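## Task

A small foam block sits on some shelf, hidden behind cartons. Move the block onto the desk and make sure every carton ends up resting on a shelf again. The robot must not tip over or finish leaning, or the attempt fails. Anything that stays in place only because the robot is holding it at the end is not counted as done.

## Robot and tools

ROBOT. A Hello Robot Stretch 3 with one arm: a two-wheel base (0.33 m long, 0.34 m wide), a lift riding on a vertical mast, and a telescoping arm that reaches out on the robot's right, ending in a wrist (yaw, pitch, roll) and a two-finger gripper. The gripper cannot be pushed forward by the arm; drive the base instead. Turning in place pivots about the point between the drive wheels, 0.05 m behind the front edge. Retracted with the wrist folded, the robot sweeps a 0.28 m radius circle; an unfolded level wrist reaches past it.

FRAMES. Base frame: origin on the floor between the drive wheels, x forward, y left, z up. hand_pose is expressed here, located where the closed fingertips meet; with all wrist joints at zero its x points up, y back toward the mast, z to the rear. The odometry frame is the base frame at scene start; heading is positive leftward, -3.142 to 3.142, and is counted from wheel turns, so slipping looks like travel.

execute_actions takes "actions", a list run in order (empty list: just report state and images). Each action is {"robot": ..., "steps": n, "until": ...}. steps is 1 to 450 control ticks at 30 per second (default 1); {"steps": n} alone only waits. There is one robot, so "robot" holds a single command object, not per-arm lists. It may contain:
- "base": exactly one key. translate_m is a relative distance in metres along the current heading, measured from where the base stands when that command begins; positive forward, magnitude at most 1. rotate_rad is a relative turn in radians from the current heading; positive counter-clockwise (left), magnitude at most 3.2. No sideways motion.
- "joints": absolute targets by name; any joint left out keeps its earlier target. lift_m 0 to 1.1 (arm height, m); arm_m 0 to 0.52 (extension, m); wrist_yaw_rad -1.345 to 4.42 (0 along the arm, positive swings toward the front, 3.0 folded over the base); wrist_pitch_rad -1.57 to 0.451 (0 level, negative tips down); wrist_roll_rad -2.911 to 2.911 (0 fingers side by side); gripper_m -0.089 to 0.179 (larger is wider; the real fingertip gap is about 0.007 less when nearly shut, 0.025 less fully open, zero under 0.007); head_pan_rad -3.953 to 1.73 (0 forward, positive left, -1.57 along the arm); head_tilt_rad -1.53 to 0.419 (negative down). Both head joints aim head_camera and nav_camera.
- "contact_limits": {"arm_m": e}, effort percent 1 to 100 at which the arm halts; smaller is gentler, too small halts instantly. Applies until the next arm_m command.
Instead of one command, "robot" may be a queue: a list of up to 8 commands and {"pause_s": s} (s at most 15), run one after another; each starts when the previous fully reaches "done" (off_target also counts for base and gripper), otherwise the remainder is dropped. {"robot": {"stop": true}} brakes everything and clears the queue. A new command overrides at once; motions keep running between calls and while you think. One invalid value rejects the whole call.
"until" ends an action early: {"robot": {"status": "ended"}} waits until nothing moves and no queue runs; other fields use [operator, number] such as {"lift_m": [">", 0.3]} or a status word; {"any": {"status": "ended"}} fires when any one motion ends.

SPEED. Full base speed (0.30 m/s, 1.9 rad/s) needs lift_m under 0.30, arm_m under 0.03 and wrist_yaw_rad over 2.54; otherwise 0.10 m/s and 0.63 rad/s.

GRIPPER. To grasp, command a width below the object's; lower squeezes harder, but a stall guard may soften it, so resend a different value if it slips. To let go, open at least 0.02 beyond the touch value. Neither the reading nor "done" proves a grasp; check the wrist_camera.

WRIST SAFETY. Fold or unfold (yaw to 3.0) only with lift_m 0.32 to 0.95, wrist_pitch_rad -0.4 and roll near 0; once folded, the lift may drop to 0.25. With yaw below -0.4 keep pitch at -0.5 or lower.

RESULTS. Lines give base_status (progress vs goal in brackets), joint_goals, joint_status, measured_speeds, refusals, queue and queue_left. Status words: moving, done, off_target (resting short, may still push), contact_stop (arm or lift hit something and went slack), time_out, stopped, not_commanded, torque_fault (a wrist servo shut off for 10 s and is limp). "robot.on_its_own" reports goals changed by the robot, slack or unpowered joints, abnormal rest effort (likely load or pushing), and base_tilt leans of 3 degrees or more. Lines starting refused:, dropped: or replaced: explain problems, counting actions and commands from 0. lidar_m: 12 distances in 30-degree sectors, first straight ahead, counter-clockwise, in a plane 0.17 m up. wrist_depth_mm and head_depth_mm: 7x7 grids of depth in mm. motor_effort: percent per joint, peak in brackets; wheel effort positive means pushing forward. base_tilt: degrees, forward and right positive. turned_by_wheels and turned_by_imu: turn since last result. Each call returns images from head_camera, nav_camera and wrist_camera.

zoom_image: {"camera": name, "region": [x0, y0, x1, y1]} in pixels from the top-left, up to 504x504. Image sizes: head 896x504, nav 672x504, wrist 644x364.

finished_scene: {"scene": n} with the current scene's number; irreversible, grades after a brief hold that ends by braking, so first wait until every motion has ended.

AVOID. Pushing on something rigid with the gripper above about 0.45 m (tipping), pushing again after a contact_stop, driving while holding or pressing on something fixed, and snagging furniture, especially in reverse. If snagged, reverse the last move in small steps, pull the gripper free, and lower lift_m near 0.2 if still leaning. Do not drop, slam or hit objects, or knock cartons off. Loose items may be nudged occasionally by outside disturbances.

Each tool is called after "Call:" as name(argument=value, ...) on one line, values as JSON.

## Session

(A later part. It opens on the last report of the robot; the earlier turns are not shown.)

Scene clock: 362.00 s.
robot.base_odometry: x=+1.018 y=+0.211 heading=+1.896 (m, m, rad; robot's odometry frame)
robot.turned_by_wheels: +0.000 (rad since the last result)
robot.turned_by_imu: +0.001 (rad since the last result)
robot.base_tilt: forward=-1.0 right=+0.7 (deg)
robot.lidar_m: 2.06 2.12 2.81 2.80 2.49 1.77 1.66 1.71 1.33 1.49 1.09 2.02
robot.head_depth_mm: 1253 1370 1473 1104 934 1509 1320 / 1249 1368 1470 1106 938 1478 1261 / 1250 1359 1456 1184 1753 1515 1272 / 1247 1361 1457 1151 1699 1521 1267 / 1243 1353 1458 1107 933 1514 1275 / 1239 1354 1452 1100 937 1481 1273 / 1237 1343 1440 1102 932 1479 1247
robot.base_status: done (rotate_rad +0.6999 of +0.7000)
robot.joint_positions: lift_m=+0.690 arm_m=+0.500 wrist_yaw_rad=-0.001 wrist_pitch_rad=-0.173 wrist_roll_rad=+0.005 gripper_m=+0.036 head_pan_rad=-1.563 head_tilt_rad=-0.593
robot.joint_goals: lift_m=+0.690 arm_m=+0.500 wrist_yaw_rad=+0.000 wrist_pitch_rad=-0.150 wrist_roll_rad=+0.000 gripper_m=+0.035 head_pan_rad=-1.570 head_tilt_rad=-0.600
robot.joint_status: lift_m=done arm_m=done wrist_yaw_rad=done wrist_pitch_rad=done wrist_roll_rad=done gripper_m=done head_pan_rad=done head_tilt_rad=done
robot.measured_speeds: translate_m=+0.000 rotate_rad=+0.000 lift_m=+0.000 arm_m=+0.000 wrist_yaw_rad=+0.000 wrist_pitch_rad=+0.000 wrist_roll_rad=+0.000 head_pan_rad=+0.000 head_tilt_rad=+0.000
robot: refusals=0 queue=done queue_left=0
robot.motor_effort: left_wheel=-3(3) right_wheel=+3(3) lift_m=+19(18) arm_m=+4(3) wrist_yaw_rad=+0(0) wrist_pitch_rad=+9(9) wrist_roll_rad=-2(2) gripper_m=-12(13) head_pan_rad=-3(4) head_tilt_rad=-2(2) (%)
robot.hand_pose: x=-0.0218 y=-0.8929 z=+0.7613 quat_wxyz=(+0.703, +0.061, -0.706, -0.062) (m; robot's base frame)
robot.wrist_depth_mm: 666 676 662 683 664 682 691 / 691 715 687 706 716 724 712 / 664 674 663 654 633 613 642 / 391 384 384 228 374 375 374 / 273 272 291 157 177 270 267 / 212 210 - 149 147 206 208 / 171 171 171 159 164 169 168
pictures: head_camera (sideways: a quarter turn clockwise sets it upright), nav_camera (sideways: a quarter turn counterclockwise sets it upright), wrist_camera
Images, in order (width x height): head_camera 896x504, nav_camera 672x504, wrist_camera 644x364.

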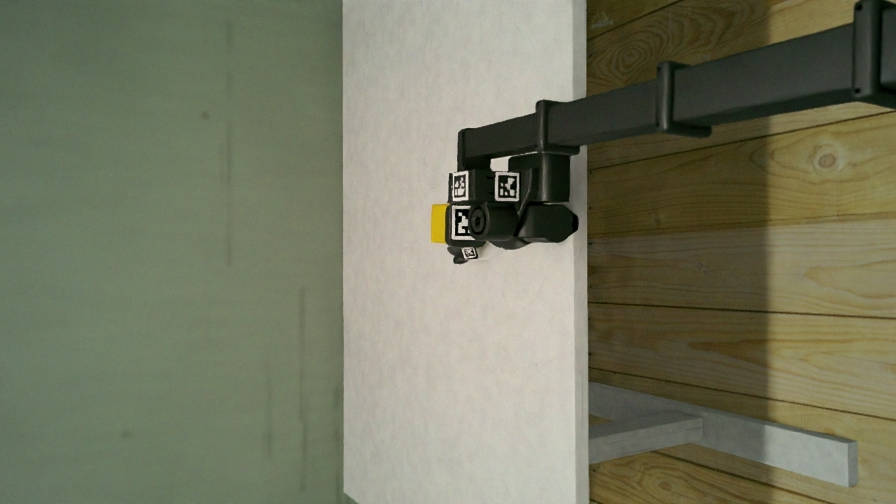

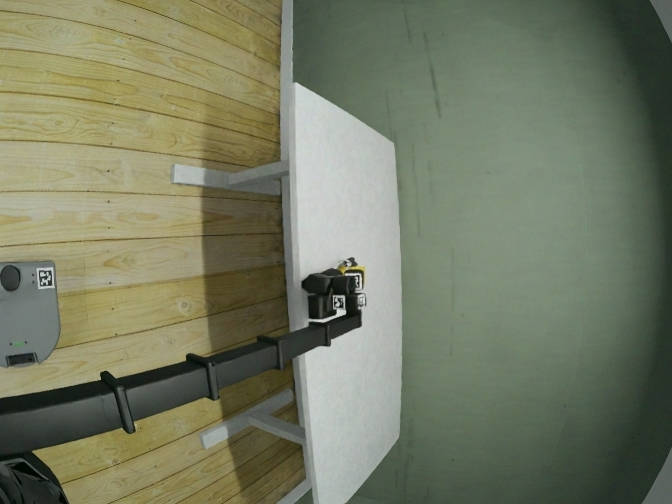

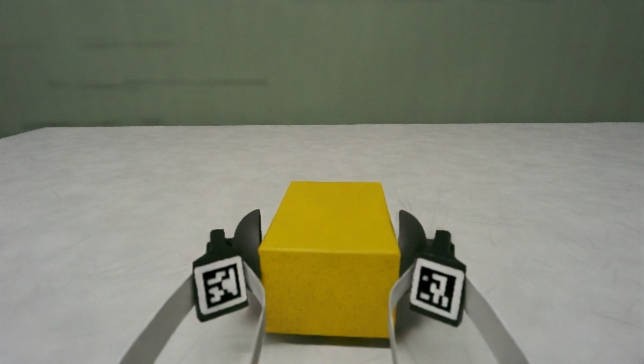

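Call:
execute_actions(actions=[{"robot":[{"joints":{"lift_m":0.68}},{"joints":{"gripper_m":0.13}},{"joints":{"arm_m":0.25}}],"steps":450,"until":{"robot":{"status":"ended"}}}])

Scene clock: 373.00 s.
robot.base_odometry: x=+1.018 y=+0.211 heading=+1.896 (m, m, rad; robot's odometry frame)
robot.turned_by_wheels: +0.000 (rad since the last result)
robot.turned_by_imu: +0.002 (rad since the last result)
robot.base_tilt: forward=-1.1 right=+0.6 (deg)
robot.lidar_m: 2.07 2.13 2.82 2.80 2.49 1.77 1.66 1.71 1.33 1.49 1.09 2.02
robot.head_depth_mm: 1261 1370 1465 1104 936 1519 1302 / 1248 1363 1457 1100 937 - 1249 / 1252 1369 1462 1102 905 - 1247 / 1245 1354 1460 1101 901 1493 1269 / 1242 1356 1452 1097 937 1516 1275 / 1240 1355 1450 1104 932 1475 1271 / 1238 1353 1445 1105 933 1478 1244
robot.base_status: done (rotate_rad +0.6999 of +0.7000)
robot.joint_positions: lift_m=+0.680 arm_m=+0.250 wrist_yaw_rad=-0.001 wrist_pitch_rad=-0.172 wrist_roll_rad=+0.005 gripper_m=+0.130 head_pan_rad=-1.563 head_tilt_rad=-0.593
robot.joint_goals: lift_m=+0.680 arm_m=+0.250 wrist_yaw_rad=+0.000 wrist_pitch_rad=-0.150 wrist_roll_rad=+0.000 gripper_m=+0.130 head_pan_rad=-1.570 head_tilt_rad=-0.600
robot.joint_status: lift_m=done arm_m=done wrist_yaw_rad=done wrist_pitch_rad=done wrist_roll_rad=done gripper_m=done head_pan_rad=done head_tilt_rad=done
robot.measured_speeds: translate_m=+0.000 rotate_rad=+0.000 lift_m=+0.000 arm_m=+0.000 wrist_yaw_rad=+0.000 wrist_pitch_rad=+0.000 wrist_roll_rad=+0.000 head_pan_rad=+0.000 head_tilt_rad=+0.000
robot: refusals=0 queue=done queue_left=0
robot.motor_effort: left_wheel=-2(3) right_wheel=+3(3) lift_m=+18(19) arm_m=-3(4) wrist_yaw_rad=+1(0) wrist_pitch_rad=+8(9) wrist_roll_rad=-2(2) gripper_m=+0(80) head_pan_rad=-3(4) head_tilt_rad=-3(2) (%)
robot.hand_pose: x=-0.0218 y=-0.6436 z=+0.7515 quat_wxyz=(+0.703, +0.060, -0.706, -0.062) (m; robot's base frame)
robot.wrist_depth_mm: 858 897 883 878 899 904 914 / 935 916 929 926 944 963 927 / 622 633 616 472 603 600 594 / 366 362 359 356 352 355 350 / 254 270 251 253 251 265 248 / 229 - 229 228 231 - 232 / - 997 - - - - -
pictures: head_camera (sideways: a quarter turn clockwise sets it upright), nav_camera (sideways: a quarter turn counterclockwise sets it upright), wrist_camera
Images, in order (width x height): head_camera 896x504, nav_camera 672x504, wrist_camera 644x364.

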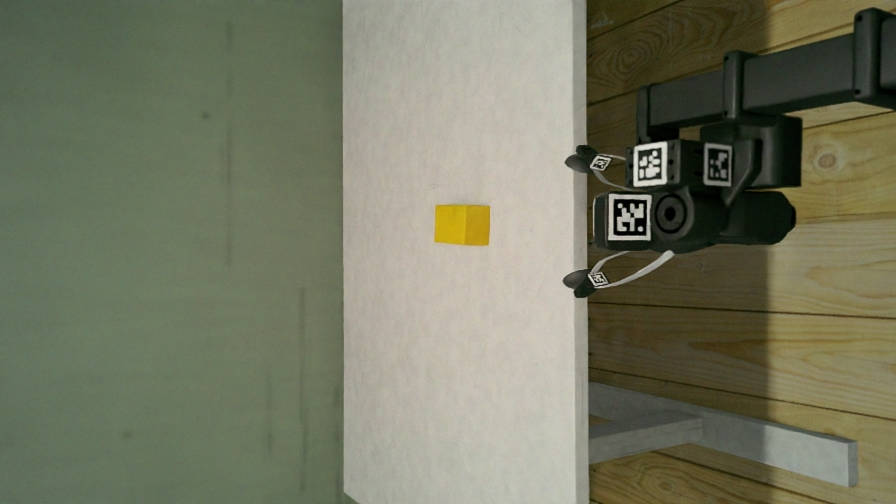

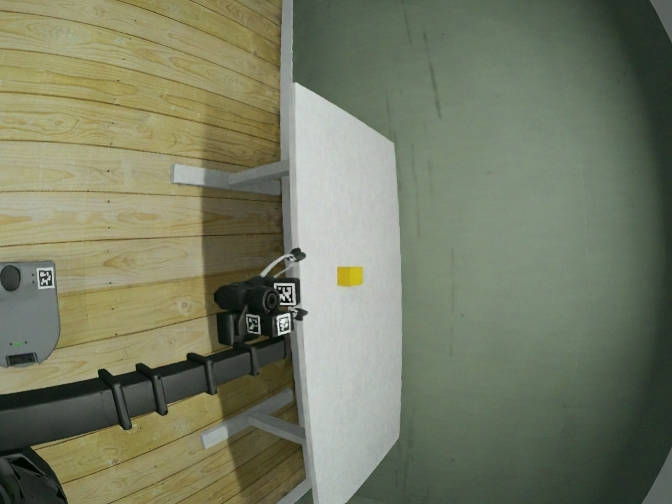

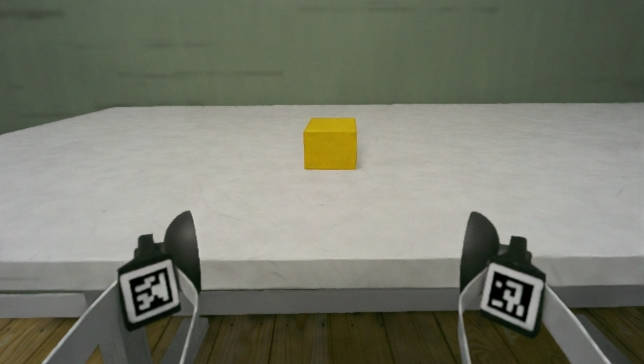

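Call:
finished_scene(scene=1)

The scene is finished: the task was done.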